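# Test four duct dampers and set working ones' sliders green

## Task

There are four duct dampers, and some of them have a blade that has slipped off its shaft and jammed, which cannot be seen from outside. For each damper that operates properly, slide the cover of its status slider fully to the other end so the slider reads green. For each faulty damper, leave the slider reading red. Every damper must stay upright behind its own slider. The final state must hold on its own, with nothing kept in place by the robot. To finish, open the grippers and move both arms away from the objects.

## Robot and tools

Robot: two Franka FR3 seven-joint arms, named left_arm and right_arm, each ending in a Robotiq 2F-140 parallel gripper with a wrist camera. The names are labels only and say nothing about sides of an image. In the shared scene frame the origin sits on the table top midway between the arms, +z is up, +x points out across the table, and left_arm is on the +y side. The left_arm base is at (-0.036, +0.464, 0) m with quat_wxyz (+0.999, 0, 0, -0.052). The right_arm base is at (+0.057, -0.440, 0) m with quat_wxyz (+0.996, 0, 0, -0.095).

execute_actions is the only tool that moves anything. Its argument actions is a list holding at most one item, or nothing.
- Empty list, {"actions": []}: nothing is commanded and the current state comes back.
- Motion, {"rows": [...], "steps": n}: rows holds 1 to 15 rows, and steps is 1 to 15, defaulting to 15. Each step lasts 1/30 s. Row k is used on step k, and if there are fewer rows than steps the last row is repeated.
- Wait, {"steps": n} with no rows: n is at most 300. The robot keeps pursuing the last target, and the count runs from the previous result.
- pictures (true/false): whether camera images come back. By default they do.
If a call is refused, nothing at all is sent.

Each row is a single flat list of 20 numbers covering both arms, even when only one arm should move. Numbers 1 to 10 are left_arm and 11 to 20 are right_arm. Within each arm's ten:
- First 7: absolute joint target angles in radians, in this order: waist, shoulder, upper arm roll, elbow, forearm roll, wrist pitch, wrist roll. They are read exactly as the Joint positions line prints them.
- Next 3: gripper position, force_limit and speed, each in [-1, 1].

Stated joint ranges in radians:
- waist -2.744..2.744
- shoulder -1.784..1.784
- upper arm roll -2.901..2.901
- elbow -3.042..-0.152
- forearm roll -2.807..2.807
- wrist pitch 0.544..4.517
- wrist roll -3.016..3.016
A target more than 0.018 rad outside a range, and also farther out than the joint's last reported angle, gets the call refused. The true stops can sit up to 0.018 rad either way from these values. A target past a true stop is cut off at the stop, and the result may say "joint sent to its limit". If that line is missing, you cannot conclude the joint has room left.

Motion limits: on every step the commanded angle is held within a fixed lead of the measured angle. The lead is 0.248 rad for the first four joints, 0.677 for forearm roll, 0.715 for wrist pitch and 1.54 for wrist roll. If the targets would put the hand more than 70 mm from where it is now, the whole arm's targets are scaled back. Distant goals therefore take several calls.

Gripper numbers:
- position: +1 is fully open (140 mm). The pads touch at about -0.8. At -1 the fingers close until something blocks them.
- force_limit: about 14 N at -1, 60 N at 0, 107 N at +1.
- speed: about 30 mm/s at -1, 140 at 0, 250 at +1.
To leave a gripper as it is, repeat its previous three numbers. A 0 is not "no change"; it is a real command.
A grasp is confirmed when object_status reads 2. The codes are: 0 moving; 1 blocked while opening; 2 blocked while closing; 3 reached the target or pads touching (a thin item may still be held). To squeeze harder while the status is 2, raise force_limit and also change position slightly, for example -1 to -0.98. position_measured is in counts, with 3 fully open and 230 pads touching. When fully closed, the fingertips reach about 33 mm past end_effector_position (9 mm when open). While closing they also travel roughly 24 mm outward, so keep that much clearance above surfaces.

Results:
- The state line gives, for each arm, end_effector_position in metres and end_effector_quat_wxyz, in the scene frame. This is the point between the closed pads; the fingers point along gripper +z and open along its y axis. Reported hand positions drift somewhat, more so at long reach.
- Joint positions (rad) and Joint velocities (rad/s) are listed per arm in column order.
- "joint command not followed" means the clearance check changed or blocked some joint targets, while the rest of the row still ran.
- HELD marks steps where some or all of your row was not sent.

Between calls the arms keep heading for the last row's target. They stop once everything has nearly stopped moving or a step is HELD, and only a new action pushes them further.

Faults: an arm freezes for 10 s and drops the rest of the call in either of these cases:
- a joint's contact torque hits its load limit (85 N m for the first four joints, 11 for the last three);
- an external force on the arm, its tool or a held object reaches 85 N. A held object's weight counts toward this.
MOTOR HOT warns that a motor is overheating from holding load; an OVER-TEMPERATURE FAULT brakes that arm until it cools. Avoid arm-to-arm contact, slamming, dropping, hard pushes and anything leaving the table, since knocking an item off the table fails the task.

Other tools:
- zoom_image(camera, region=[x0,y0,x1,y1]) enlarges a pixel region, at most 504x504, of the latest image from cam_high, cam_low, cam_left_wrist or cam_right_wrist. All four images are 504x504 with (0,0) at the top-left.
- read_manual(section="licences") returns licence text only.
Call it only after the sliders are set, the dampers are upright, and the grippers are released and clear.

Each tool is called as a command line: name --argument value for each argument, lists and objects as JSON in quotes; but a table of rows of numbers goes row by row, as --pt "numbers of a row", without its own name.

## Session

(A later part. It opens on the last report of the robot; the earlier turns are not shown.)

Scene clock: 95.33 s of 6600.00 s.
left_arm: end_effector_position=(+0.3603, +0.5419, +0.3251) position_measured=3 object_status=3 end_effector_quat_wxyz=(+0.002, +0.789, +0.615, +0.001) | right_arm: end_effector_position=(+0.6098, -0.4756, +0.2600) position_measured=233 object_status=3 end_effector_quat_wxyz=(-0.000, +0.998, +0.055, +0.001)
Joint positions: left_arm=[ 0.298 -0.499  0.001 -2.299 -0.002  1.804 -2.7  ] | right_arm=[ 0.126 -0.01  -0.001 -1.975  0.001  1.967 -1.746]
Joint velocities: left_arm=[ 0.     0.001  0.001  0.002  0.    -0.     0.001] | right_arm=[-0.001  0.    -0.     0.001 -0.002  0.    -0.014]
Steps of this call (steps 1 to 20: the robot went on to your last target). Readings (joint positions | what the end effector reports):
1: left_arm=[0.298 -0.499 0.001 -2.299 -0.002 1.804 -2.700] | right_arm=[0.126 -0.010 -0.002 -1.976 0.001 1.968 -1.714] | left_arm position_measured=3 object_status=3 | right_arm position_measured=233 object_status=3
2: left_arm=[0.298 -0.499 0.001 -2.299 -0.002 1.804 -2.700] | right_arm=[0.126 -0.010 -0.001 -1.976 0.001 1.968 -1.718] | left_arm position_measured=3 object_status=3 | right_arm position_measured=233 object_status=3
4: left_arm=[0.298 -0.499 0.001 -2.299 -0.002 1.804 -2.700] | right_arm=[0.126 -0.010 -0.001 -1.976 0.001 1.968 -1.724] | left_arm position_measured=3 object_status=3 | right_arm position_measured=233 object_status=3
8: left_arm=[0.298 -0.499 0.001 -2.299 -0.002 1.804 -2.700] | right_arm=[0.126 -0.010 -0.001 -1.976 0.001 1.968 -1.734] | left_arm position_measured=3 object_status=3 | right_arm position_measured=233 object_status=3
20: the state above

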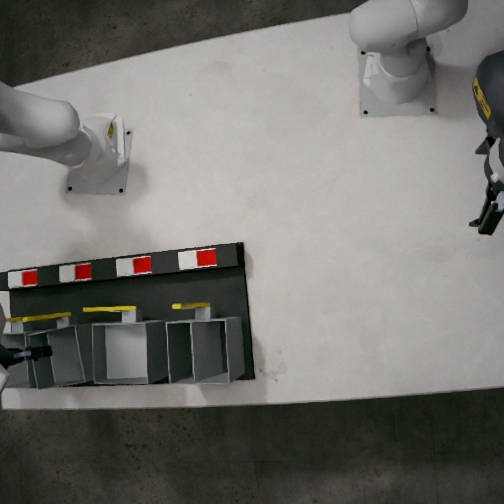

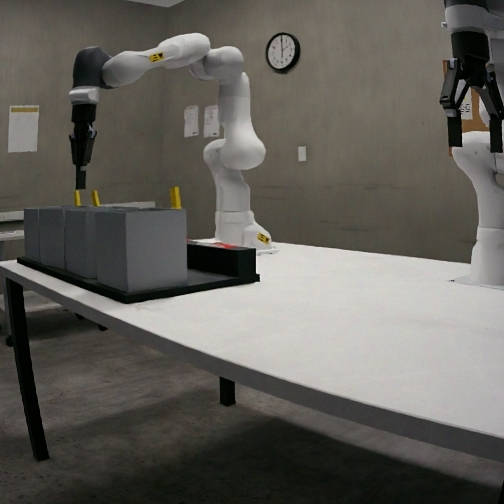

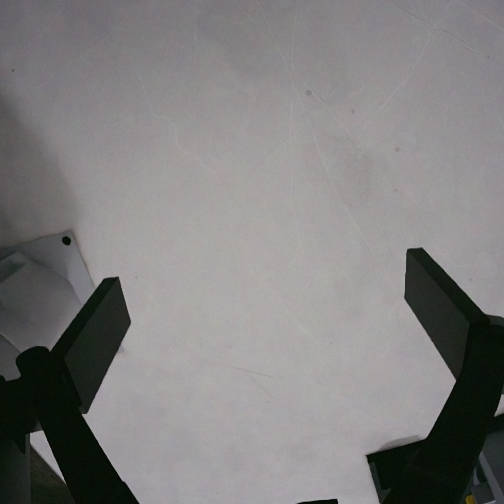

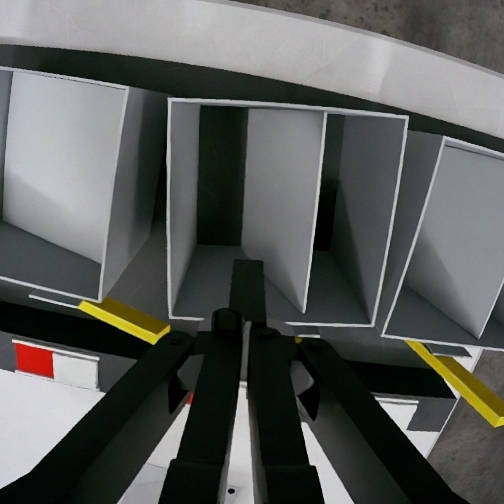

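execute_actions --actions '[{"rows":[[0.3,-0.5,0,-2.3,0,1.8,-2.7,1,0,0,0.15,0.11,0,-2.147,0,2.257,-1.68,-1,0,0]]}]' --pictures false

execute_actions --actions '[{"steps":20}]' --pictures false

execute_actions --actions '[{"rows":[[0.3,-0.5,0,-2.3,0,1.8,-2.7,1,0,0,0.15,0.11,0,-2.147,0,2.257,-1.68,0.3,-0.5,-0.7]]}]' --pictures false

execute_actions --actions '[{"steps":40}]'

Scene clock: 99.37 s of 6600.00 s.
left_arm: end_effector_position=(+0.3603, +0.5419, +0.3251) position_measured=3 object_status=3 end_effector_quat_wxyz=(+0.002, +0.789, +0.615, +0.001) | right_arm: end_effector_position=(+0.6021, -0.4622, +0.1367) position_measured=233 object_status=3 end_effector_quat_wxyz=(-0.001, +0.999, +0.043, -0.013)
Joint positions: left_arm=[ 0.298 -0.499  0.001 -2.299 -0.002  1.804 -2.7  ] | right_arm=[ 0.149  0.112 -0.    -2.148  0.001  2.233 -1.699]
Joint velocities: left_arm=[-0.001  0.     0.001  0.     0.001 -0.     0.001] | right_arm=[-0.    -0.021  0.001  0.     0.001  0.127  0.052]
Steps of this call (steps 1 to 15: the robot went on to your last target; steps 16 to 90: nothing new was sent; then 0.53 s passed at rest; steps 91 to 105: all 15 steps of this action). Readings (joint positions | what the end effector reports):
91: left_arm=[0.298 -0.499 0.001 -2.299 -0.002 1.804 -2.700] | right_arm=[0.128 -0.008 -0.002 -1.991 0.001 1.997 -1.747] | left_arm position_measured=3 object_status=3 | right_arm position_measured=233 object_status=3
92: left_arm=[0.298 -0.499 0.001 -2.299 -0.002 1.804 -2.700] | right_arm=[0.131 0.005 -0.002 -2.015 0.001 2.027 -1.743] | left_arm position_measured=3 object_status=3 | right_arm position_measured=233 object_status=3
94: left_arm=[0.298 -0.499 0.001 -2.299 -0.002 1.804 -2.700] | right_arm=[0.138 0.046 -0.002 -2.069 0.001 2.087 -1.734] | left_arm position_measured=3 object_status=3 | right_arm position_measured=233 object_status=3
98: left_arm=[0.298 -0.499 0.001 -2.299 -0.002 1.804 -2.700] | right_arm=[0.148 0.114 -0.000 -2.140 0.001 2.174 -1.716] | left_arm position_measured=3 object_status=3 | right_arm position_measured=233 object_status=3
105: the state above

Scene clock: 100.03 s of 6600.00 s.
left_arm: end_effector_position=(+0.3603, +0.5419, +0.3251) position_measured=3 object_status=3 end_effector_quat_wxyz=(+0.002, +0.789, +0.615, +0.001) | right_arm: end_effector_position=(+0.6086, -0.4624, +0.1388) position_measured=233 object_status=3 end_effector_quat_wxyz=(-0.000, +0.999, +0.036, -0.003)
Joint positions: left_arm=[ 0.298 -0.499  0.001 -2.299 -0.002  1.804 -2.7  ] | right_arm=[ 0.149  0.111 -0.    -2.148  0.001  2.253 -1.685]
Joint velocities: left_arm=[-0.     0.     0.001 -0.001 -0.001 -0.     0.   ] | right_arm=[ 0.     0.001  0.    -0.002 -0.     0.002  0.006]
Steps of this call (steps 1 to 20: the robot went on to your last target). Readings (joint positions | what the end effector reports):
1: left_arm=[0.298 -0.499 0.001 -2.299 -0.002 1.804 -2.700] | right_arm=[0.149 0.111 -0.000 -2.148 0.001 2.237 -1.697] | left_arm position_measured=3 object_status=3 | right_arm position_measured=233 object_status=3
2: left_arm=[0.298 -0.499 0.001 -2.299 -0.002 1.804 -2.700] | right_arm=[0.149 0.111 -0.000 -2.148 0.001 2.240 -1.696] | left_arm position_measured=3 object_status=3 | right_arm position_measured=233 object_status=3
4: left_arm=[0.298 -0.499 0.001 -2.299 -0.002 1.804 -2.700] | right_arm=[0.149 0.111 -0.000 -2.148 0.001 2.245 -1.693] | left_arm position_measured=3 object_status=3 | right_arm position_measured=233 object_status=3
8: left_arm=[0.298 -0.499 0.001 -2.299 -0.002 1.804 -2.700] | right_arm=[0.149 0.111 -0.000 -2.148 0.001 2.250 -1.690] | left_arm position_measured=3 object_status=3 | right_arm position_measured=233 object_status=3
20: the state above

Scene clock: 100.53 s of 6600.00 s.
left_arm: end_effector_position=(+0.3603, +0.5419, +0.3251) position_measured=3 object_status=3 end_effector_quat_wxyz=(+0.002, +0.789, +0.615, +0.001) | right_arm: end_effector_position=(+0.6088, -0.4624, +0.1388) position_measured=186 object_status=0 end_effector_quat_wxyz=(-0.000, +0.999, +0.036, -0.003)
Joint positions: left_arm=[ 0.298 -0.499  0.001 -2.299 -0.002  1.804 -2.7  ] | right_arm=[ 0.149  0.111 -0.    -2.148  0.001  2.254 -1.684]
Joint velocities: left_arm=[-0.001  0.    -0.     0.    -0.001 -0.    -0.001] | right_arm=[ 0.    -0.001 -0.001 -0.001 -0.001 -0.     0.001]
Steps of this call (steps 1 to 15: all 15 steps of this action). Readings (joint positions | what the end effector reports):
1: left_arm=[0.298 -0.499 0.001 -2.299 -0.002 1.804 -2.700] | right_arm=[0.149 0.111 -0.000 -2.148 0.001 2.253 -1.685] | left_arm position_measured=3 object_status=3 | right_arm position_measured=233 object_status=0
2: left_arm=[0.298 -0.499 0.001 -2.299 -0.002 1.804 -2.700] | right_arm=[0.149 0.111 -0.000 -2.148 0.001 2.253 -1.685] | left_arm position_measured=3 object_status=3 | right_arm position_measured=233 object_status=0
4: left_arm=[0.298 -0.499 0.001 -2.299 -0.002 1.804 -2.700] | right_arm=[0.149 0.111 -0.000 -2.148 0.001 2.254 -1.684] | left_arm position_measured=3 object_status=3 | right_arm position_measured=223 object_status=0
8: left_arm=[0.298 -0.499 0.001 -2.299 -0.002 1.804 -2.700] | right_arm=[0.149 0.111 -0.000 -2.148 0.001 2.254 -1.684] | left_arm position_measured=3 object_status=3 | right_arm position_measured=209 object_status=0
15: the state above

Scene clock: 101.87 s of 6600.00 s.
left_arm: end_effector_position=(+0.3603, +0.5419, +0.3251) position_measured=3 object_status=3 end_effector_quat_wxyz=(+0.002, +0.789, +0.615, +0.001) | right_arm: end_effector_position=(+0.6095, -0.4604, +0.1405) position_measured=148 object_status=1 end_effector_quat_wxyz=(-0.001, +0.999, +0.037, -0.001)
Joint positions: left_arm=[ 0.298 -0.499  0.001 -2.299 -0.002  1.804 -2.7  ] | right_arm=[ 0.151  0.108  0.001 -2.148  0.003  2.254 -1.684]
Joint velocities: left_arm=[-0.     0.    -0.     0.001 -0.    -0.001  0.001] | right_arm=[-0.     0.     0.    -0.    -0.    -0.     0.001]
Steps of this call (steps 1 to 15: the robot went on to your last target; steps 16 to 40: nothing new was sent). Readings (joint positions | what the end effector reports):
1: left_arm=[0.298 -0.499 0.001 -2.299 -0.002 1.804 -2.700] | right_arm=[0.149 0.111 -0.000 -2.148 0.001 2.254 -1.684] | left_arm position_measured=3 object_status=3 | right_arm position_measured=182 object_status=0
2: left_arm=[0.298 -0.499 0.001 -2.299 -0.002 1.804 -2.700] | right_arm=[0.149 0.111 -0.000 -2.148 0.000 2.254 -1.684] | left_arm position_measured=3 object_status=3 | right_arm position_measured=179 object_status=0
4: left_arm=[0.298 -0.499 0.001 -2.299 -0.002 1.804 -2.700] | right_arm=[0.149 0.111 -0.001 -2.148 0.000 2.254 -1.684] | left_arm position_measured=3 object_status=3 | right_arm position_measured=172 object_status=0
8: left_arm=[0.298 -0.499 0.001 -2.299 -0.002 1.804 -2.700] | right_arm=[0.149 0.111 -0.001 -2.148 0.000 2.254 -1.684] | left_arm position_measured=3 object_status=3 | right_arm position_measured=159 object_status=0
40: the state above
All arms were judged still, so your last target was given up. Only a new action makes them travel on or press farther. Fingers that are still opening or closing keep moving.

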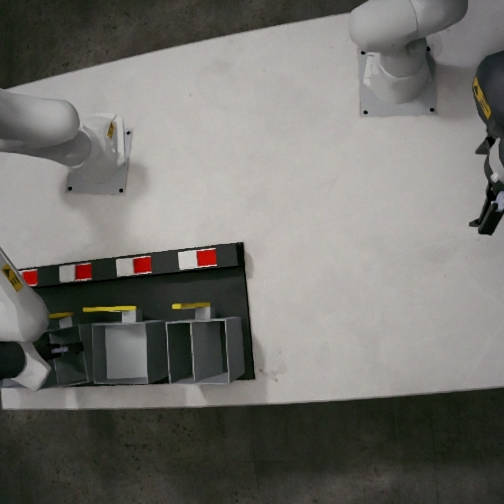

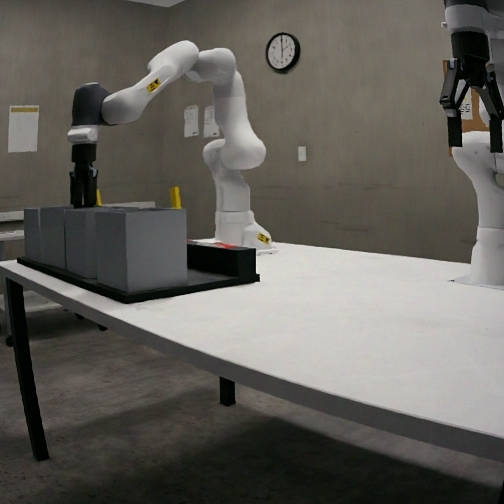

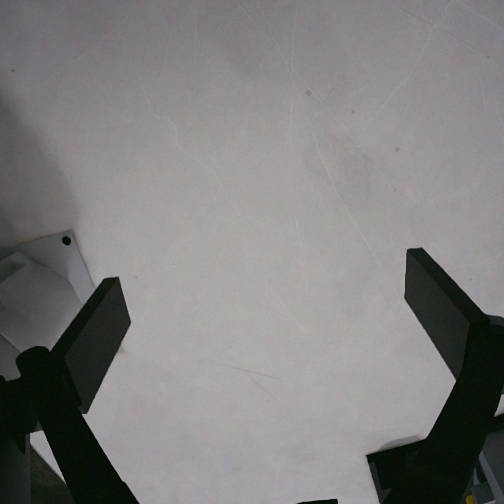

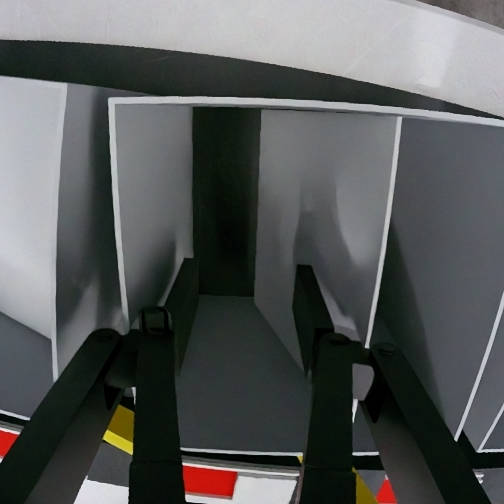

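execute_actions --actions '[{"rows":[[0.3,-0.5,0,-2.3,0,1.8,-2.7,1,0,0,0.17,0.11,0,-2.147,0,2.257,-1.53,0.32,0.2,-0.7]]}]' --pictures false

execute_actions --actions '[{"steps":30}]'

Scene clock: 114.90 s of 6600.00 s.
left_arm: end_effector_position=(+0.3603, +0.5419, +0.3251) position_measured=3 object_status=3 end_effector_quat_wxyz=(+0.002, +0.789, +0.615, +0.001) | right_arm: end_effector_position=(+0.6154, -0.4472, +0.1482) position_measured=127 object_status=1 end_effector_quat_wxyz=(-0.002, +1.000, -0.011, +0.008)
Joint positions: left_arm=[ 0.298 -0.499  0.001 -2.299 -0.002  1.804 -2.7  ] | right_arm=[ 0.172  0.1    0.003 -2.141  0.005  2.256 -1.566]
Joint velocities: left_arm=[ 0.001  0.    -0.001  0.001 -0.    -0.001  0.001] | right_arm=[-0.    -0.001 -0.    -0.001 -0.     0.     0.094]
Steps of this call (steps 1 to 90: nothing new was sent; then 9.53 s passed at rest; steps 91 to 105: all 15 steps of this action). Readings (joint positions | what the end effector reports):
91: left_arm=[0.298 -0.499 0.001 -2.299 -0.002 1.804 -2.700] | right_arm=[0.154 0.107 -0.000 -2.147 0.004 2.253 -1.670] | left_arm position_measured=3 object_status=3 | right_arm position_measured=148 object_status=0
92: left_arm=[0.298 -0.499 0.001 -2.299 -0.002 1.804 -2.700] | right_arm=[0.159 0.104 -0.000 -2.146 0.004 2.253 -1.657] | left_arm position_measured=3 object_status=3 | right_arm position_measured=144 object_status=0
94: left_arm=[0.298 -0.499 0.001 -2.299 -0.002 1.804 -2.700] | right_arm=[0.168 0.098 0.003 -2.142 0.007 2.254 -1.634] | left_arm position_measured=3 object_status=3 | right_arm position_measured=137 object_status=0
98: left_arm=[0.298 -0.499 0.001 -2.299 -0.002 1.804 -2.700] | right_arm=[0.172 0.100 0.003 -2.141 0.005 2.256 -1.599] | left_arm position_measured=3 object_status=3 | right_arm position_measured=127 object_status=0
105: the state above

Scene clock: 115.90 s of 6600.00 s.
left_arm: end_effector_position=(+0.3603, +0.5419, +0.3251) position_measured=3 object_status=3 end_effector_quat_wxyz=(+0.002, +0.789, +0.615, +0.001) | right_arm: end_effector_position=(+0.6154, -0.4474, +0.1481) position_measured=127 object_status=1 end_effector_quat_wxyz=(-0.002, +1.000, -0.025, +0.008)
Joint positions: left_arm=[ 0.298 -0.499  0.001 -2.299 -0.002  1.804 -2.7  ] | right_arm=[ 0.172  0.1    0.003 -2.141  0.005  2.256 -1.538]
Joint velocities: left_arm=[-0.001 -0.    -0.    -0.     0.     0.     0.001] | right_arm=[-0.001 -0.     0.001  0.    -0.     0.001  0.003]
Steps of this call (steps 1 to 30: the robot went on to your last target). Readings (joint positions | what the end effector reports):
1: left_arm=[0.298 -0.499 0.001 -2.299 -0.002 1.804 -2.700] | right_arm=[0.172 0.100 0.003 -2.141 0.005 2.256 -1.563] | left_arm position_measured=3 object_status=3 | right_arm position_measured=127 object_status=1
2: left_arm=[0.298 -0.499 0.001 -2.299 -0.002 1.804 -2.700] | right_arm=[0.172 0.100 0.003 -2.141 0.005 2.256 -1.560] | left_arm position_measured=3 object_status=3 | right_arm position_measured=127 object_status=1
4: left_arm=[0.298 -0.499 0.001 -2.299 -0.002 1.804 -2.700] | right_arm=[0.172 0.100 0.003 -2.141 0.005 2.256 -1.556] | left_arm position_measured=3 object_status=3 | right_arm position_measured=127 object_status=1
8: left_arm=[0.298 -0.499 0.001 -2.299 -0.002 1.804 -2.700] | right_arm=[0.172 0.100 0.003 -2.141 0.005 2.256 -1.549] | left_arm position_measured=3 object_status=3 | right_arm position_measured=127 object_status=1
30: the state above
All arms were judged still, so your last target was given up. Only a new action makes them travel on or press farther. Fingers that are still opening or closing keep moving.

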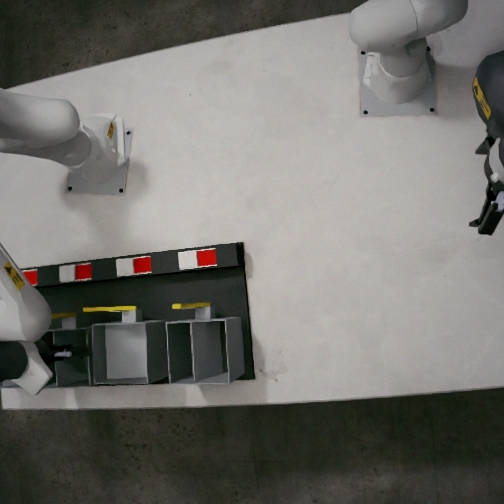

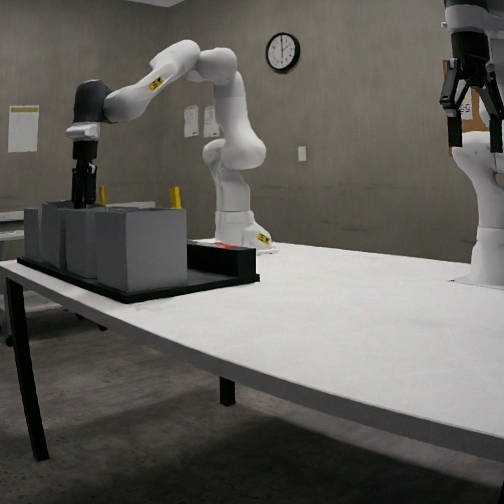

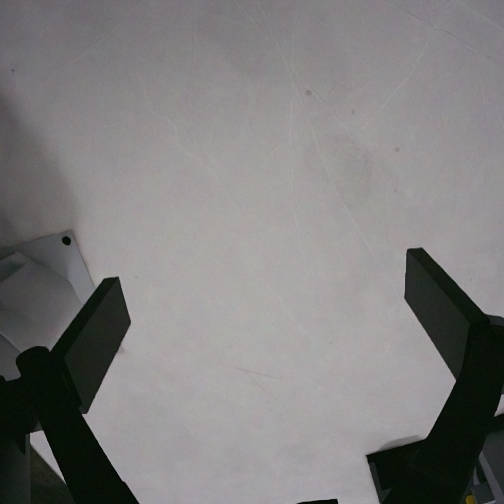

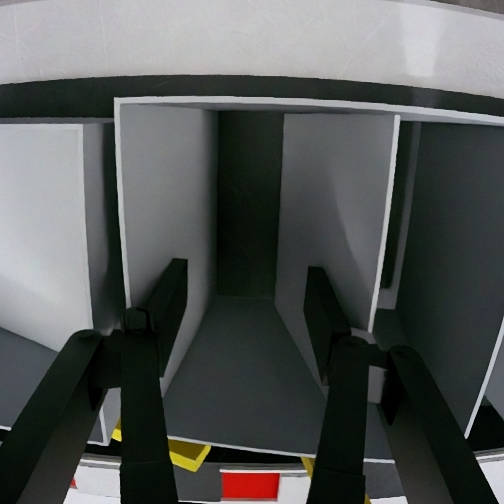

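execute_actions --actions '[{"rows":[[0.3,-0.5,0,-2.3,0,1.8,-2.7,1,0,0,0.17,0.1,0,-2.141,0,2.25,-1.53,-1,0,-0.8]]}]' --pictures false

execute_actions --actions '[{"steps":25}]' --pictures false

execute_actions --actions '[{"rows":[[0.3,-0.5,0,-2.3,0,1.8,-2.7,1,0,0,0.17,-0.009,0,-1.973,0,1.964,-1.6,-1,0,0]]}]' --pictures false

execute_actions --actions '[{"rows":[[0.3,-0.5,0,-2.3,0,1.8,-2.7,1,0,0,-0.144,0.071,0,-1.872,0,1.943,-1.855,-1,0,0]]}]' --pictures false

execute_actions --actions '[{"steps":25}]'

Scene clock: 121.87 s of 6600.00 s.
left_arm: end_effector_position=(+0.3603, +0.5419, +0.3251) position_measured=3 object_status=3 end_effector_quat_wxyz=(+0.002, +0.789, +0.615, +0.001) | right_arm: end_effector_position=(+0.6171, -0.4536, +0.1525) position_measured=166 object_status=0 end_effector_quat_wxyz=(+0.000, +0.999, -0.030, +0.011)
Joint positions: left_arm=[ 0.298 -0.499  0.001 -2.299 -0.002  1.804 -2.7  ] | right_arm=[ 0.168  0.094 -0.002 -2.139 -0.     2.255 -1.535]
Joint velocities: left_arm=[ 0.    -0.    -0.001  0.001  0.    -0.     0.001] | right_arm=[-0.001 -0.004 -0.001  0.005 -0.003 -0.001  0.001]
Steps of this call (steps 1 to 90: nothing new was sent; then 2.47 s passed at rest; steps 91 to 105: all 15 steps of this action). Readings (joint positions | what the end effector reports):
91: left_arm=[0.298 -0.499 0.001 -2.299 -0.002 1.804 -2.700] | right_arm=[0.172 0.100 0.002 -2.141 0.005 2.256 -1.537] | left_arm position_measured=3 object_status=3 | right_arm position_measured=127 object_status=0
92: left_arm=[0.298 -0.499 0.001 -2.299 -0.002 1.804 -2.700] | right_arm=[0.172 0.099 0.002 -2.141 0.005 2.256 -1.537] | left_arm position_measured=3 object_status=3 | right_arm position_measured=127 object_status=0
94: left_arm=[0.298 -0.499 0.001 -2.299 -0.002 1.804 -2.700] | right_arm=[0.171 0.098 0.001 -2.141 0.003 2.255 -1.536] | left_arm position_measured=3 object_status=3 | right_arm position_measured=135 object_status=0
98: left_arm=[0.298 -0.499 0.001 -2.299 -0.002 1.804 -2.700] | right_arm=[0.168 0.096 -0.001 -2.140 0.001 2.255 -1.536] | left_arm position_measured=3 object_status=3 | right_arm position_measured=146 object_status=0
105: the state above

Scene clock: 122.70 s of 6600.00 s.
left_arm: end_effector_position=(+0.3603, +0.5419, +0.3251) position_measured=3 object_status=3 end_effector_quat_wxyz=(+0.002, +0.789, +0.615, +0.001) | right_arm: end_effector_position=(+0.6158, -0.4526, +0.1496) position_measured=233 object_status=0 end_effector_quat_wxyz=(+0.000, +1.000, -0.030, +0.008)
Joint positions: left_arm=[ 0.298 -0.499  0.001 -2.299 -0.002  1.804 -2.7  ] | right_arm=[ 0.169  0.099 -0.001 -2.139 -0.     2.253 -1.534]
Joint velocities: left_arm=[ 0.001 -0.001 -0.001  0.001 -0.001 -0.001 -0.   ] | right_arm=[ 0.002  0.     0.     0.002  0.    -0.001 -0.001]
Steps of this call (steps 1 to 15: the robot went on to your last target; steps 16 to 25: nothing new was sent). Readings (joint positions | what the end effector reports):
1: left_arm=[0.298 -0.499 0.001 -2.299 -0.002 1.804 -2.700] | right_arm=[0.168 0.094 -0.002 -2.138 -0.000 2.255 -1.535] | left_arm position_measured=3 object_status=3 | right_arm position_measured=169 object_status=0
2: left_arm=[0.298 -0.499 0.001 -2.299 -0.002 1.804 -2.700] | right_arm=[0.167 0.094 -0.002 -2.138 -0.000 2.255 -1.535] | left_arm position_measured=3 object_status=3 | right_arm position_measured=172 object_status=0
4: left_arm=[0.298 -0.499 0.001 -2.299 -0.002 1.804 -2.700] | right_arm=[0.168 0.095 -0.002 -2.138 -0.000 2.255 -1.535] | left_arm position_measured=3 object_status=3 | right_arm position_measured=177 object_status=0
8: left_arm=[0.298 -0.499 0.001 -2.299 -0.002 1.804 -2.700] | right_arm=[0.168 0.098 -0.002 -2.139 -0.000 2.254 -1.534] | left_arm position_measured=3 object_status=3 | right_arm position_measured=189 object_status=0
25: the state above
All arms were judged still, so your last target was given up. Only a new action makes them travel on or press farther. Fingers that are still opening or closing keep moving.

Scene clock: 123.20 s of 6600.00 s.
left_arm: end_effector_position=(+0.3603, +0.5419, +0.3251) position_measured=3 object_status=3 end_effector_quat_wxyz=(+0.002, +0.789, +0.615, +0.001) | right_arm: end_effector_position=(+0.6184, -0.4526, +0.2639) position_measured=233 object_status=3 end_effector_quat_wxyz=(+0.000, +1.000, -0.005, +0.013)
Joint positions: left_arm=[ 0.298 -0.499  0.001 -2.299 -0.002  1.804 -2.7  ] | right_arm=[ 0.169 -0.011 -0.001 -1.972 -0.     1.986 -1.583]
Joint velocities: left_arm=[ 0.002 -0.     0.     0.001  0.    -0.     0.001] | right_arm=[-0.001  0.021  0.     0.    -0.    -0.117 -0.045]
Steps of this call (steps 1 to 15: all 15 steps of this action). Readings (joint positions | what the end effector reports):
1: left_arm=[0.298 -0.499 0.001 -2.299 -0.002 1.804 -2.700] | right_arm=[0.169 0.096 -0.001 -2.121 -0.000 2.219 -1.537] | left_arm position_measured=3 object_status=3 | right_arm position_measured=233 object_status=0
2: left_arm=[0.298 -0.499 0.001 -2.299 -0.002 1.804 -2.700] | right_arm=[0.169 0.083 -0.001 -2.095 -0.000 2.187 -1.541] | left_arm position_measured=3 object_status=3 | right_arm position_measured=233 object_status=0
4: left_arm=[0.298 -0.499 0.001 -2.299 -0.002 1.804 -2.700] | right_arm=[0.169 0.044 -0.001 -2.038 -0.000 2.123 -1.551] | left_arm position_measured=3 object_status=3 | right_arm position_measured=233 object_status=3
8: left_arm=[0.298 -0.499 0.001 -2.299 -0.002 1.804 -2.700] | right_arm=[0.169 -0.015 -0.001 -1.976 -0.000 2.043 -1.567] | left_arm position_measured=3 object_status=3 | right_arm position_measured=233 object_status=3
15: the state above

Scene clock: 123.70 s of 6600.00 s.
left_arm: end_effector_position=(+0.3603, +0.5419, +0.3251) position_measured=3 object_status=3 end_effector_quat_wxyz=(+0.002, +0.789, +0.615, +0.001) | right_arm: end_effector_position=(+0.6044, -0.6361, +0.2608) position_measured=233 object_status=3 end_effector_quat_wxyz=(+0.001, +0.998, -0.068, +0.003)
Joint positions: left_arm=[ 0.298 -0.499  0.001 -2.299 -0.002  1.804 -2.7  ] | right_arm=[-0.147  0.07  -0.007 -1.875  0.     1.951 -1.778]
Joint velocities: left_arm=[ 0.001  0.001 -0.001 -0.002  0.     0.     0.   ] | right_arm=[ 0.015  0.     0.063  0.014 -0.001 -0.027 -0.243]
Steps of this call (steps 1 to 15: all 15 steps of this action). Readings (joint positions | what the end effector reports):
1: left_arm=[0.298 -0.499 0.001 -2.299 -0.002 1.804 -2.700] | right_arm=[0.146 -0.002 0.012 -1.960 0.000 1.981 -1.596] | left_arm position_measured=3 object_status=3 | right_arm position_measured=233 object_status=3
2: left_arm=[0.298 -0.499 0.001 -2.299 -0.002 1.804 -2.700] | right_arm=[0.117 0.009 0.017 -1.946 0.000 1.979 -1.608] | left_arm position_measured=3 object_status=3 | right_arm position_measured=233 object_status=3
4: left_arm=[0.298 -0.499 0.001 -2.299 -0.002 1.804 -2.700] | right_arm=[0.050 0.027 0.016 -1.925 0.000 1.975 -1.631] | left_arm position_measured=3 object_status=3 | right_arm position_measured=233 object_status=3
8: left_arm=[0.298 -0.499 0.001 -2.299 -0.002 1.804 -2.700] | right_arm=[-0.085 0.058 0.005 -1.890 0.000 1.963 -1.694] | left_arm position_measured=3 object_status=3 | right_arm position_measured=233 object_status=3
15: the state above

Scene clock: 124.53 s of 6600.00 s.
left_arm: end_effector_position=(+0.3603, +0.5419, +0.3251) position_measured=3 object_status=3 end_effector_quat_wxyz=(+0.002, +0.789, +0.615, +0.001) | right_arm: end_effector_position=(+0.6051, -0.6311, +0.2609) position_measured=233 object_status=3 end_effector_quat_wxyz=(+0.000, +1.000, -0.030, +0.001)
Joint positions: left_arm=[ 0.298 -0.499  0.001 -2.299 -0.002  1.804 -2.7  ] | right_arm=[-0.145  0.07  -0.001 -1.874  0.     1.946 -1.847]
Joint velocities: left_arm=[-0.001  0.     0.    -0.    -0.001  0.001 -0.   ] | right_arm=[ 0.001  0.    -0.001  0.    -0.001  0.001 -0.017]
Steps of this call (steps 1 to 25: the robot went on to your last target). Readings (joint positions | what the end effector reports):
1: left_arm=[0.298 -0.499 0.001 -2.299 -0.002 1.804 -2.700] | right_arm=[-0.147 0.070 -0.005 -1.875 0.000 1.950 -1.786] | left_arm position_measured=3 object_status=3 | right_arm position_measured=233 object_status=3
2: left_arm=[0.298 -0.499 0.001 -2.299 -0.002 1.804 -2.700] | right_arm=[-0.146 0.070 -0.004 -1.875 0.000 1.949 -1.793] | left_arm position_measured=3 object_status=3 | right_arm position_measured=233 object_status=3
4: left_arm=[0.298 -0.499 0.001 -2.299 -0.002 1.804 -2.700] | right_arm=[-0.145 0.070 -0.002 -1.875 0.000 1.948 -1.804] | left_arm position_measured=3 object_status=3 | right_arm position_measured=233 object_status=3
8: left_arm=[0.298 -0.499 0.001 -2.299 -0.002 1.804 -2.700] | right_arm=[-0.145 0.070 -0.001 -1.875 0.000 1.947 -1.821] | left_arm position_measured=3 object_status=3 | right_arm position_measured=233 object_status=3
25: the state above

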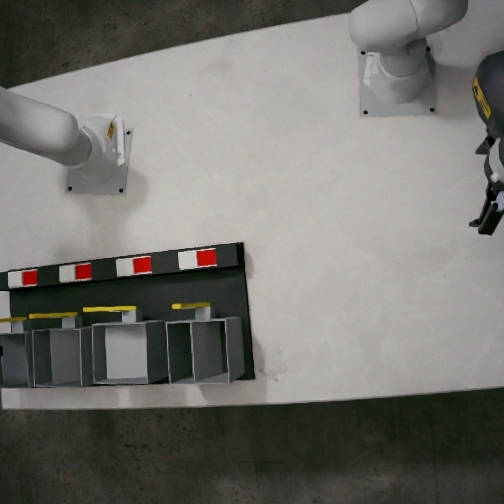

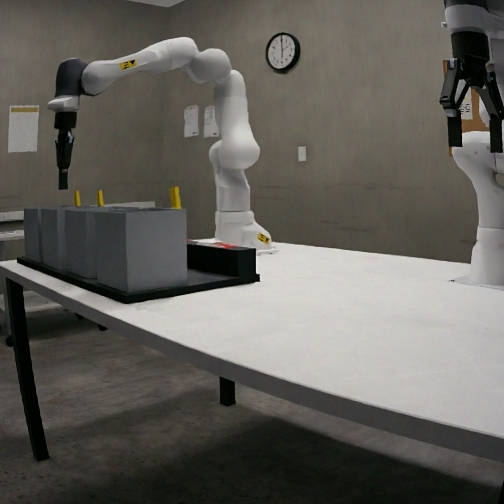

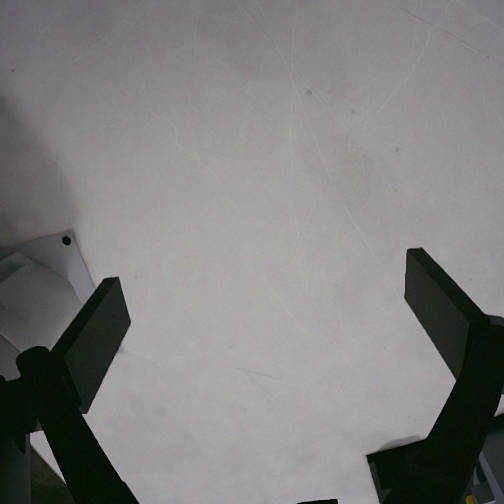

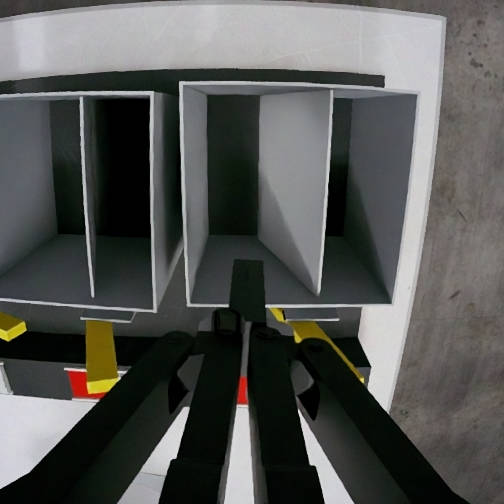

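Use the r=.605 set.

execute_actions --actions '[{"rows":[[0.3,-0.5,0,-2.3,0,1.8,-2.7,1,0,0,-0.15,0.251,0,-1.952,0,2.203,-1.86,-1,0,0]]}]' --pictures false

execute_actions --actions '[{"steps":20}]' --pictures false

execute_actions --actions '[{"rows":[[0.3,-0.5,0,-2.3,0,1.8,-2.7,1,0,0,-0.15,0.251,0,-1.952,0,2.203,-1.86,0.3,-0.5,-0.7]]}]' --pictures false

execute_actions --actions '[{"steps":40}]'

Scene clock: 127.87 s of 6600.00 s.
left_arm: end_effector_position=(+0.3603, +0.5419, +0.3251) position_measured=3 object_status=3 end_effector_quat_wxyz=(+0.002, +0.789, +0.615, +0.001) | right_arm: end_effector_position=(+0.6192, -0.6384, +0.1354) position_measured=233 object_status=3 end_effector_quat_wxyz=(-0.004, +1.000, -0.027, -0.013)
Joint positions: left_arm=[ 0.298 -0.499  0.001 -2.299 -0.002  1.804 -2.7  ] | right_arm=[-0.149  0.253 -0.001 -1.954  0.     2.181 -1.855]
Joint velocities: left_arm=[ 0.001  0.    -0.     0.002 -0.     0.001 -0.   ] | right_arm=[-0.002 -0.035 -0.001  0.014  0.001  0.118 -0.004]
Steps of this call (steps 1 to 30: the robot went on to your last target; steps 31 to 85: nothing new was sent; steps 86 to 100: all 15 steps of this action). Readings (joint positions | what the end effector reports):
86: left_arm=[0.298 -0.499 0.001 -2.299 -0.002 1.804 -2.700] | right_arm=[-0.145 0.079 -0.001 -1.877 0.000 1.971 -1.852] | left_arm position_measured=3 object_status=3 | right_arm position_measured=233 object_status=3
87: left_arm=[0.298 -0.499 0.001 -2.299 -0.002 1.804 -2.700] | right_arm=[-0.145 0.101 -0.001 -1.883 0.000 1.997 -1.852] | left_arm position_measured=3 object_status=3 | right_arm position_measured=233 object_status=3
89: left_arm=[0.298 -0.499 0.001 -2.299 -0.002 1.804 -2.700] | right_arm=[-0.146 0.158 -0.001 -1.907 0.000 2.049 -1.852] | left_arm position_measured=3 object_status=3 | right_arm position_measured=233 object_status=3
93: left_arm=[0.298 -0.499 0.001 -2.299 -0.002 1.804 -2.700] | right_arm=[-0.148 0.250 -0.001 -1.950 0.000 2.128 -1.854] | left_arm position_measured=3 object_status=3 | right_arm position_measured=233 object_status=3
100: the state above

Scene clock: 128.53 s of 6600.00 s.
left_arm: end_effector_position=(+0.3603, +0.5419, +0.3251) position_measured=3 object_status=3 end_effector_quat_wxyz=(+0.002, +0.789, +0.615, +0.001) | right_arm: end_effector_position=(+0.6252, -0.6405, +0.1382) position_measured=233 object_status=3 end_effector_quat_wxyz=(-0.001, +1.000, -0.027, -0.003)
Joint positions: left_arm=[ 0.298 -0.499  0.001 -2.299 -0.002  1.804 -2.7  ] | right_arm=[-0.149  0.252 -0.001 -1.954  0.     2.199 -1.856]
Joint velocities: left_arm=[-0.001  0.001  0.    -0.001  0.001 -0.001 -0.002] | right_arm=[-0.001 -0.001 -0.001 -0.001 -0.001  0.001 -0.001]
Steps of this call (steps 1 to 20: the robot went on to your last target). Readings (joint positions | what the end effector reports):
1: left_arm=[0.298 -0.499 0.001 -2.299 -0.002 1.804 -2.700] | right_arm=[-0.149 0.252 -0.001 -1.954 0.000 2.185 -1.855] | left_arm position_measured=3 object_status=3 | right_arm position_measured=233 object_status=3
2: left_arm=[0.298 -0.499 0.001 -2.299 -0.002 1.804 -2.700] | right_arm=[-0.149 0.252 -0.001 -1.954 0.000 2.187 -1.856] | left_arm position_measured=3 object_status=3 | right_arm position_measured=233 object_status=3
4: left_arm=[0.298 -0.499 0.001 -2.299 -0.002 1.804 -2.700] | right_arm=[-0.149 0.252 -0.001 -1.954 0.000 2.192 -1.856] | left_arm position_measured=3 object_status=3 | right_arm position_measured=233 object_status=3
8: left_arm=[0.298 -0.499 0.001 -2.299 -0.002 1.804 -2.700] | right_arm=[-0.149 0.252 -0.001 -1.954 0.000 2.196 -1.856] | left_arm position_measured=3 object_status=3 | right_arm position_measured=233 object_status=3
20: the state above

Scene clock: 129.03 s of 6600.00 s.
left_arm: end_effector_position=(+0.3603, +0.5419, +0.3251) position_measured=3 object_status=3 end_effector_quat_wxyz=(+0.002, +0.789, +0.615, +0.001) | right_arm: end_effector_position=(+0.6253, -0.6406, +0.1382) position_measured=186 object_status=0 end_effector_quat_wxyz=(-0.001, +1.000, -0.027, -0.003)
Joint positions: left_arm=[ 0.298 -0.499  0.001 -2.299 -0.002  1.804 -2.7  ] | right_arm=[-0.149  0.252 -0.001 -1.954  0.     2.2   -1.857]
Joint velocities: left_arm=[-0.001  0.     0.001  0.    -0.     0.    -0.001] | right_arm=[ 0.    -0.001 -0.001  0.001 -0.    -0.     0.002]
Steps of this call (steps 1 to 15: all 15 steps of this action). Readings (joint positions | what the end effector reports):
1: left_arm=[0.298 -0.499 0.001 -2.299 -0.002 1.804 -2.700] | right_arm=[-0.149 0.252 -0.001 -1.954 0.000 2.199 -1.856] | left_arm position_measured=3 object_status=3 | right_arm position_measured=233 object_status=0
2: left_arm=[0.298 -0.499 0.001 -2.299 -0.002 1.804 -2.700] | right_arm=[-0.149 0.252 -0.001 -1.954 0.000 2.199 -1.856] | left_arm position_measured=3 object_status=3 | right_arm position_measured=233 object_status=0
4: left_arm=[0.298 -0.499 0.001 -2.299 -0.002 1.804 -2.700] | right_arm=[-0.149 0.252 -0.001 -1.954 0.000 2.200 -1.857] | left_arm position_measured=3 object_status=3 | right_arm position_measured=223 object_status=0
8: left_arm=[0.298 -0.499 0.001 -2.299 -0.002 1.804 -2.700] | right_arm=[-0.149 0.252 -0.001 -1.954 0.000 2.200 -1.857] | left_arm position_measured=3 object_status=3 | right_arm position_measured=209 object_status=0
15: the state above

Scene clock: 130.37 s of 6600.00 s.
left_arm: end_effector_position=(+0.3603, +0.5419, +0.3251) position_measured=3 object_status=3 end_effector_quat_wxyz=(+0.002, +0.789, +0.615, +0.001) | right_arm: end_effector_position=(+0.6259, -0.6431, +0.1393) position_measured=91 object_status=3 end_effector_quat_wxyz=(+0.000, +1.000, -0.027, -0.001)
Joint positions: left_arm=[ 0.298 -0.499  0.001 -2.299 -0.002  1.804 -2.7  ] | right_arm=[-0.151  0.251 -0.001 -1.953 -0.001  2.202 -1.858]
Joint velocities: left_arm=[ 0.002  0.001  0.     0.001 -0.002 -0.    -0.   ] | right_arm=[ 0.001  0.002 -0.     0.     0.     0.001  0.   ]
Steps of this call (steps 1 to 15: the robot went on to your last target; steps 16 to 40: nothing new was sent). Readings (joint positions | what the end effector reports):
1: left_arm=[0.298 -0.499 0.001 -2.299 -0.002 1.804 -2.700] | right_arm=[-0.149 0.252 -0.001 -1.954 0.000 2.200 -1.857] | left_arm position_measured=3 object_status=3 | right_arm position_measured=182 object_status=0
2: left_arm=[0.298 -0.499 0.001 -2.299 -0.002 1.804 -2.700] | right_arm=[-0.149 0.252 -0.001 -1.954 0.000 2.200 -1.857] | left_arm position_measured=3 object_status=3 | right_arm position_measured=179 object_status=0
4: left_arm=[0.298 -0.499 0.001 -2.299 -0.002 1.804 -2.700] | right_arm=[-0.149 0.252 -0.001 -1.954 0.000 2.200 -1.857] | left_arm position_measured=3 object_status=3 | right_arm position_measured=172 object_status=0
8: left_arm=[0.298 -0.499 0.001 -2.299 -0.002 1.804 -2.700] | right_arm=[-0.149 0.252 0.001 -1.954 0.000 2.200 -1.857] | left_arm position_measured=3 object_status=3 | right_arm position_measured=159 object_status=0
40: the state above
All arms were judged still, so your last target was given up. Only a new action makes them travel on or press farther. Fingers that are still opening or closing keep moving.

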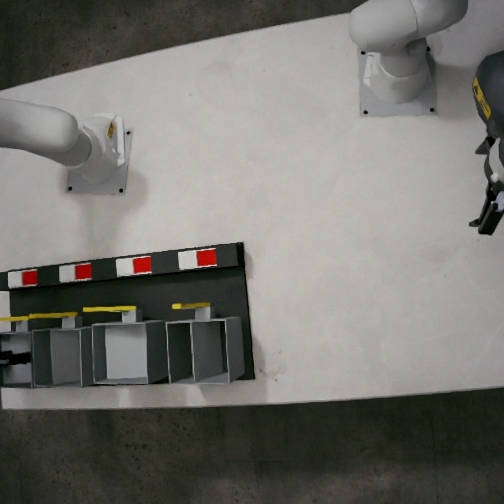

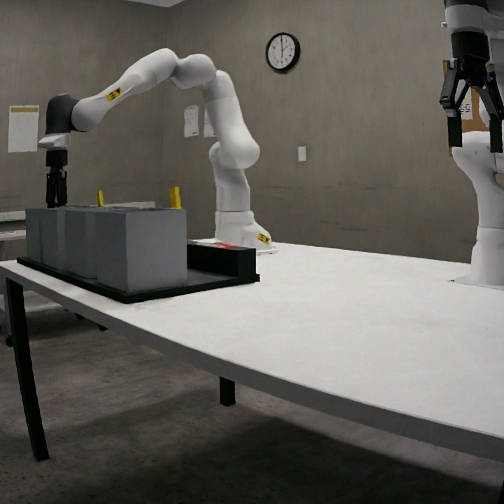

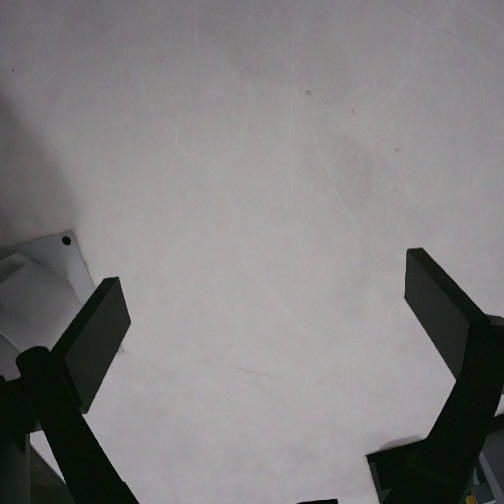

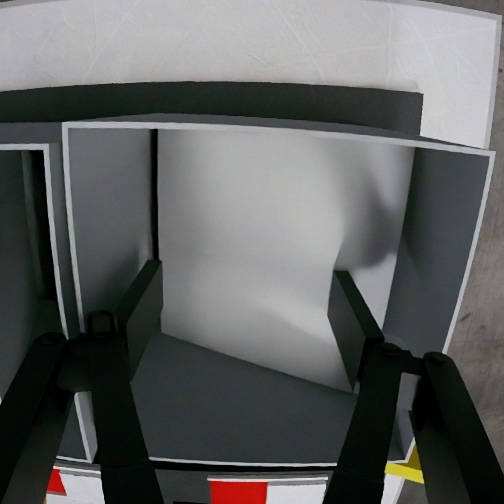

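execute_actions --actions '[{"rows":[[0.3,-0.5,0,-2.3,0,1.8,-2.7,1,0,0,-0.15,0.24,0,-1.94,0,2.18,-1.86,-1,0,0.5]]}]' --pictures false

execute_actions --actions '[{"rows":[[0.3,-0.5,0,-2.3,0,1.8,-2.7,1,0,0,-0.15,0.148,0,-1.775,0,1.923,-1.8,-1,0,0.5]]}]' --pictures false

execute_actions --actions '[{"rows":[[0.3,-0.5,0,-2.3,0,1.8,-2.7,1,0,0,0.761,0.383,0,-1.442,0,1.825,-0.95,-1,0,0.5]]}]' --pictures false

execute_actions --actions '[{"steps":50}]'

Scene clock: 136.00 s of 6600.00 s.
left_arm: end_effector_position=(+0.3603, +0.5419, +0.3251) position_measured=3 object_status=3 end_effector_quat_wxyz=(+0.002, +0.789, +0.615, +0.001) | right_arm: end_effector_position=(+0.6273, -0.6436, +0.1490) position_measured=233 object_status=0 end_effector_quat_wxyz=(+0.001, +1.000, -0.027, +0.001)
Joint positions: left_arm=[ 0.298 -0.499  0.001 -2.299 -0.002  1.804 -2.7  ] | right_arm=[-0.151  0.24  -0.001 -1.942 -0.001  2.184 -1.858]
Joint velocities: left_arm=[ 0.001 -0.     0.     0.001 -0.     0.     0.001] | right_arm=[ 0.001  0.     0.    -0.001  0.    -0.006  0.001]
Steps of this call (steps 1 to 90: nothing new was sent; then 2.13 s passed at rest; steps 91 to 105: all 15 steps of this action). Readings (joint positions | what the end effector reports):
91: left_arm=[0.298 -0.499 0.001 -2.299 -0.002 1.804 -2.700] | right_arm=[-0.151 0.250 -0.001 -1.951 -0.001 2.199 -1.858] | left_arm position_measured=3 object_status=3 | right_arm position_measured=91 object_status=0
92: left_arm=[0.298 -0.499 0.001 -2.299 -0.002 1.804 -2.700] | right_arm=[-0.151 0.248 -0.001 -1.949 -0.001 2.196 -1.858] | left_arm position_measured=3 object_status=3 | right_arm position_measured=100 object_status=0
94: left_arm=[0.298 -0.499 0.001 -2.299 -0.002 1.804 -2.700] | right_arm=[-0.151 0.244 -0.001 -1.945 -0.001 2.192 -1.858] | left_arm position_measured=3 object_status=3 | right_arm position_measured=121 object_status=0
98: left_arm=[0.298 -0.499 0.001 -2.299 -0.002 1.804 -2.700] | right_arm=[-0.151 0.240 -0.001 -1.942 -0.001 2.188 -1.858] | left_arm position_measured=3 object_status=3 | right_arm position_measured=163 object_status=0
105: the state above

Scene clock: 136.50 s of 6600.00 s.
left_arm: end_effector_position=(+0.3603, +0.5419, +0.3251) position_measured=3 object_status=3 end_effector_quat_wxyz=(+0.002, +0.789, +0.615, +0.001) | right_arm: end_effector_position=(+0.6336, -0.6458, +0.2636) position_measured=233 object_status=3 end_effector_quat_wxyz=(+0.004, +0.999, -0.049, +0.011)
Joint positions: left_arm=[ 0.298 -0.499  0.001 -2.299 -0.002  1.804 -2.7  ] | right_arm=[-0.151  0.146 -0.001 -1.773 -0.001  1.944 -1.815]
Joint velocities: left_arm=[ 0.001 -0.001 -0.001  0.001 -0.001 -0.001 -0.   ] | right_arm=[-0.     0.033 -0.001 -0.005 -0.    -0.111  0.039]
Steps of this call (steps 1 to 15: all 15 steps of this action). Readings (joint positions | what the end effector reports):
1: left_arm=[0.298 -0.499 0.001 -2.299 -0.002 1.804 -2.700] | right_arm=[-0.151 0.240 -0.001 -1.924 -0.001 2.154 -1.855] | left_arm position_measured=3 object_status=3 | right_arm position_measured=233 object_status=0
2: left_arm=[0.298 -0.499 0.001 -2.299 -0.002 1.804 -2.700] | right_arm=[-0.151 0.231 -0.001 -1.897 -0.001 2.125 -1.851] | left_arm position_measured=3 object_status=3 | right_arm position_measured=233 object_status=0
4: left_arm=[0.298 -0.499 0.001 -2.299 -0.002 1.804 -2.700] | right_arm=[-0.151 0.198 -0.001 -1.842 -0.001 2.067 -1.843] | left_arm position_measured=3 object_status=3 | right_arm position_measured=233 object_status=0
8: left_arm=[0.298 -0.499 0.001 -2.299 -0.002 1.804 -2.700] | right_arm=[-0.151 0.141 -0.001 -1.779 -0.001 1.995 -1.829] | left_arm position_measured=3 object_status=3 | right_arm position_measured=233 object_status=3
15: the state above

Scene clock: 137.00 s of 6600.00 s.
left_arm: end_effector_position=(+0.3603, +0.5419, +0.3251) position_measured=3 object_status=3 end_effector_quat_wxyz=(+0.002, +0.789, +0.615, +0.001) | right_arm: end_effector_position=(+0.7292, -0.3805, +0.2585) position_measured=233 object_status=3 end_effector_quat_wxyz=(+0.001, +0.999, -0.034, +0.012)
Joint positions: left_arm=[ 0.298 -0.499  0.001 -2.299 -0.002  1.804 -2.7  ] | right_arm=[ 0.286  0.356 -0.007 -1.491 -0.002  1.871 -1.412]
Joint velocities: left_arm=[ 0.001 -0.     0.001  0.001  0.    -0.     0.   ] | right_arm=[ 0.909  0.117  0.067  0.178 -0.    -0.07   0.572]
Steps of this call (steps 1 to 15: all 15 steps of this action). Readings (joint positions | what the end effector reports):
1: left_arm=[0.298 -0.499 0.001 -2.299 -0.002 1.804 -2.700] | right_arm=[-0.133 0.166 -0.012 -1.744 -0.002 1.933 -1.780] | left_arm position_measured=3 object_status=3 | right_arm position_measured=233 object_status=3
2: left_arm=[0.298 -0.499 0.001 -2.299 -0.002 1.804 -2.700] | right_arm=[-0.109 0.194 -0.017 -1.710 -0.002 1.927 -1.745] | left_arm position_measured=3 object_status=3 | right_arm position_measured=233 object_status=3
4: left_arm=[0.298 -0.499 0.001 -2.299 -0.002 1.804 -2.700] | right_arm=[-0.054 0.242 -0.018 -1.650 -0.002 1.914 -1.682] | left_arm position_measured=3 object_status=3 | right_arm position_measured=233 object_status=3
8: left_arm=[0.298 -0.499 0.001 -2.299 -0.002 1.804 -2.700] | right_arm=[0.066 0.306 -0.014 -1.564 -0.002 1.895 -1.570] | left_arm position_measured=3 object_status=3 | right_arm position_measured=233 object_status=3
15: the state above

Scene clock: 138.67 s of 6600.00 s.
left_arm: end_effector_position=(+0.3603, +0.5419, +0.3251) position_measured=3 object_status=3 end_effector_quat_wxyz=(+0.002, +0.789, +0.615, +0.001) | right_arm: end_effector_position=(+0.6246, -0.0743, +0.2599) position_measured=233 object_status=3 end_effector_quat_wxyz=(-0.001, +1.000, -0.021, +0.001)
Joint positions: left_arm=[ 0.298 -0.499  0.001 -2.299 -0.002  1.804 -2.7  ] | right_arm=[ 0.761  0.382  0.001 -1.444 -0.     1.828 -0.957]
Joint velocities: left_arm=[-0.001  0.     0.001 -0.001  0.001  0.    -0.001] | right_arm=[ 0.001 -0.001  0.001 -0.     0.    -0.     0.012]
Steps of this call (steps 1 to 50: the robot went on to your last target). Readings (joint positions | what the end effector reports):
1: left_arm=[0.298 -0.499 0.001 -2.299 -0.002 1.804 -2.700] | right_arm=[0.317 0.360 -0.007 -1.486 -0.002 1.869 -1.393] | left_arm position_measured=3 object_status=3 | right_arm position_measured=233 object_status=3
2: left_arm=[0.298 -0.499 0.001 -2.299 -0.002 1.804 -2.700] | right_arm=[0.349 0.363 -0.006 -1.481 -0.002 1.866 -1.375] | left_arm position_measured=3 object_status=3 | right_arm position_measured=233 object_status=3
4: left_arm=[0.298 -0.499 0.001 -2.299 -0.002 1.804 -2.700] | right_arm=[0.413 0.368 -0.005 -1.472 -0.002 1.862 -1.340] | left_arm position_measured=3 object_status=3 | right_arm position_measured=233 object_status=3
8: left_arm=[0.298 -0.499 0.001 -2.299 -0.002 1.804 -2.700] | right_arm=[0.541 0.375 -0.003 -1.462 -0.002 1.855 -1.280] | left_arm position_measured=3 object_status=3 | right_arm position_measured=233 object_status=3
50: the state above

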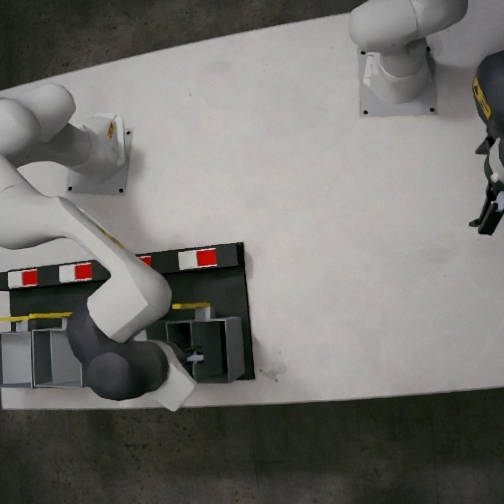

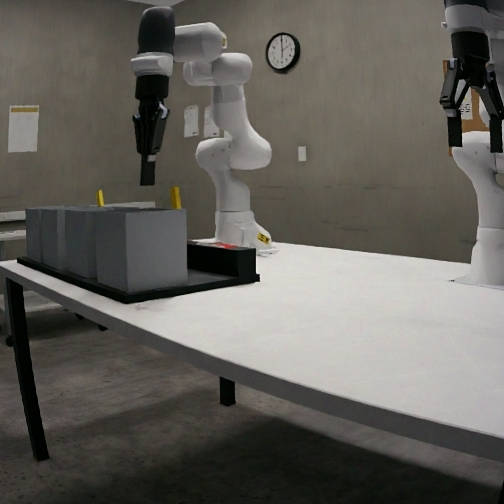

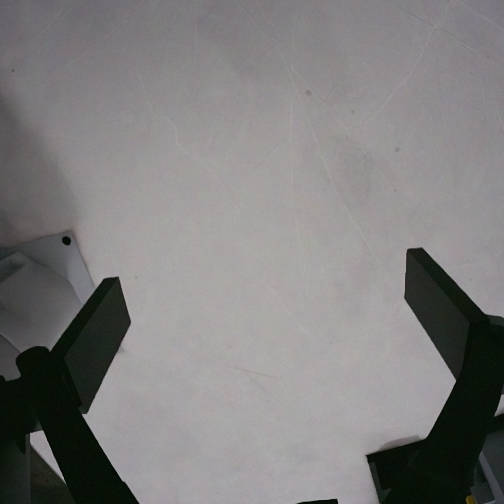

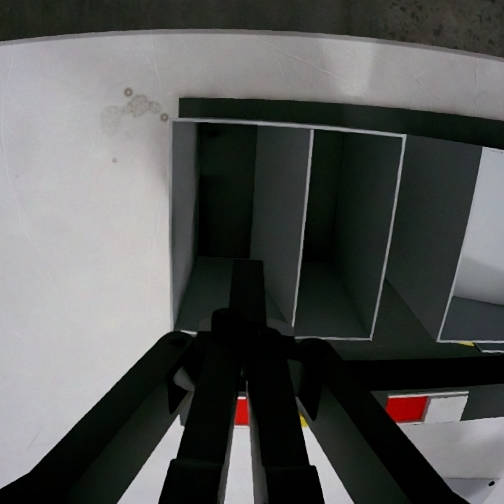

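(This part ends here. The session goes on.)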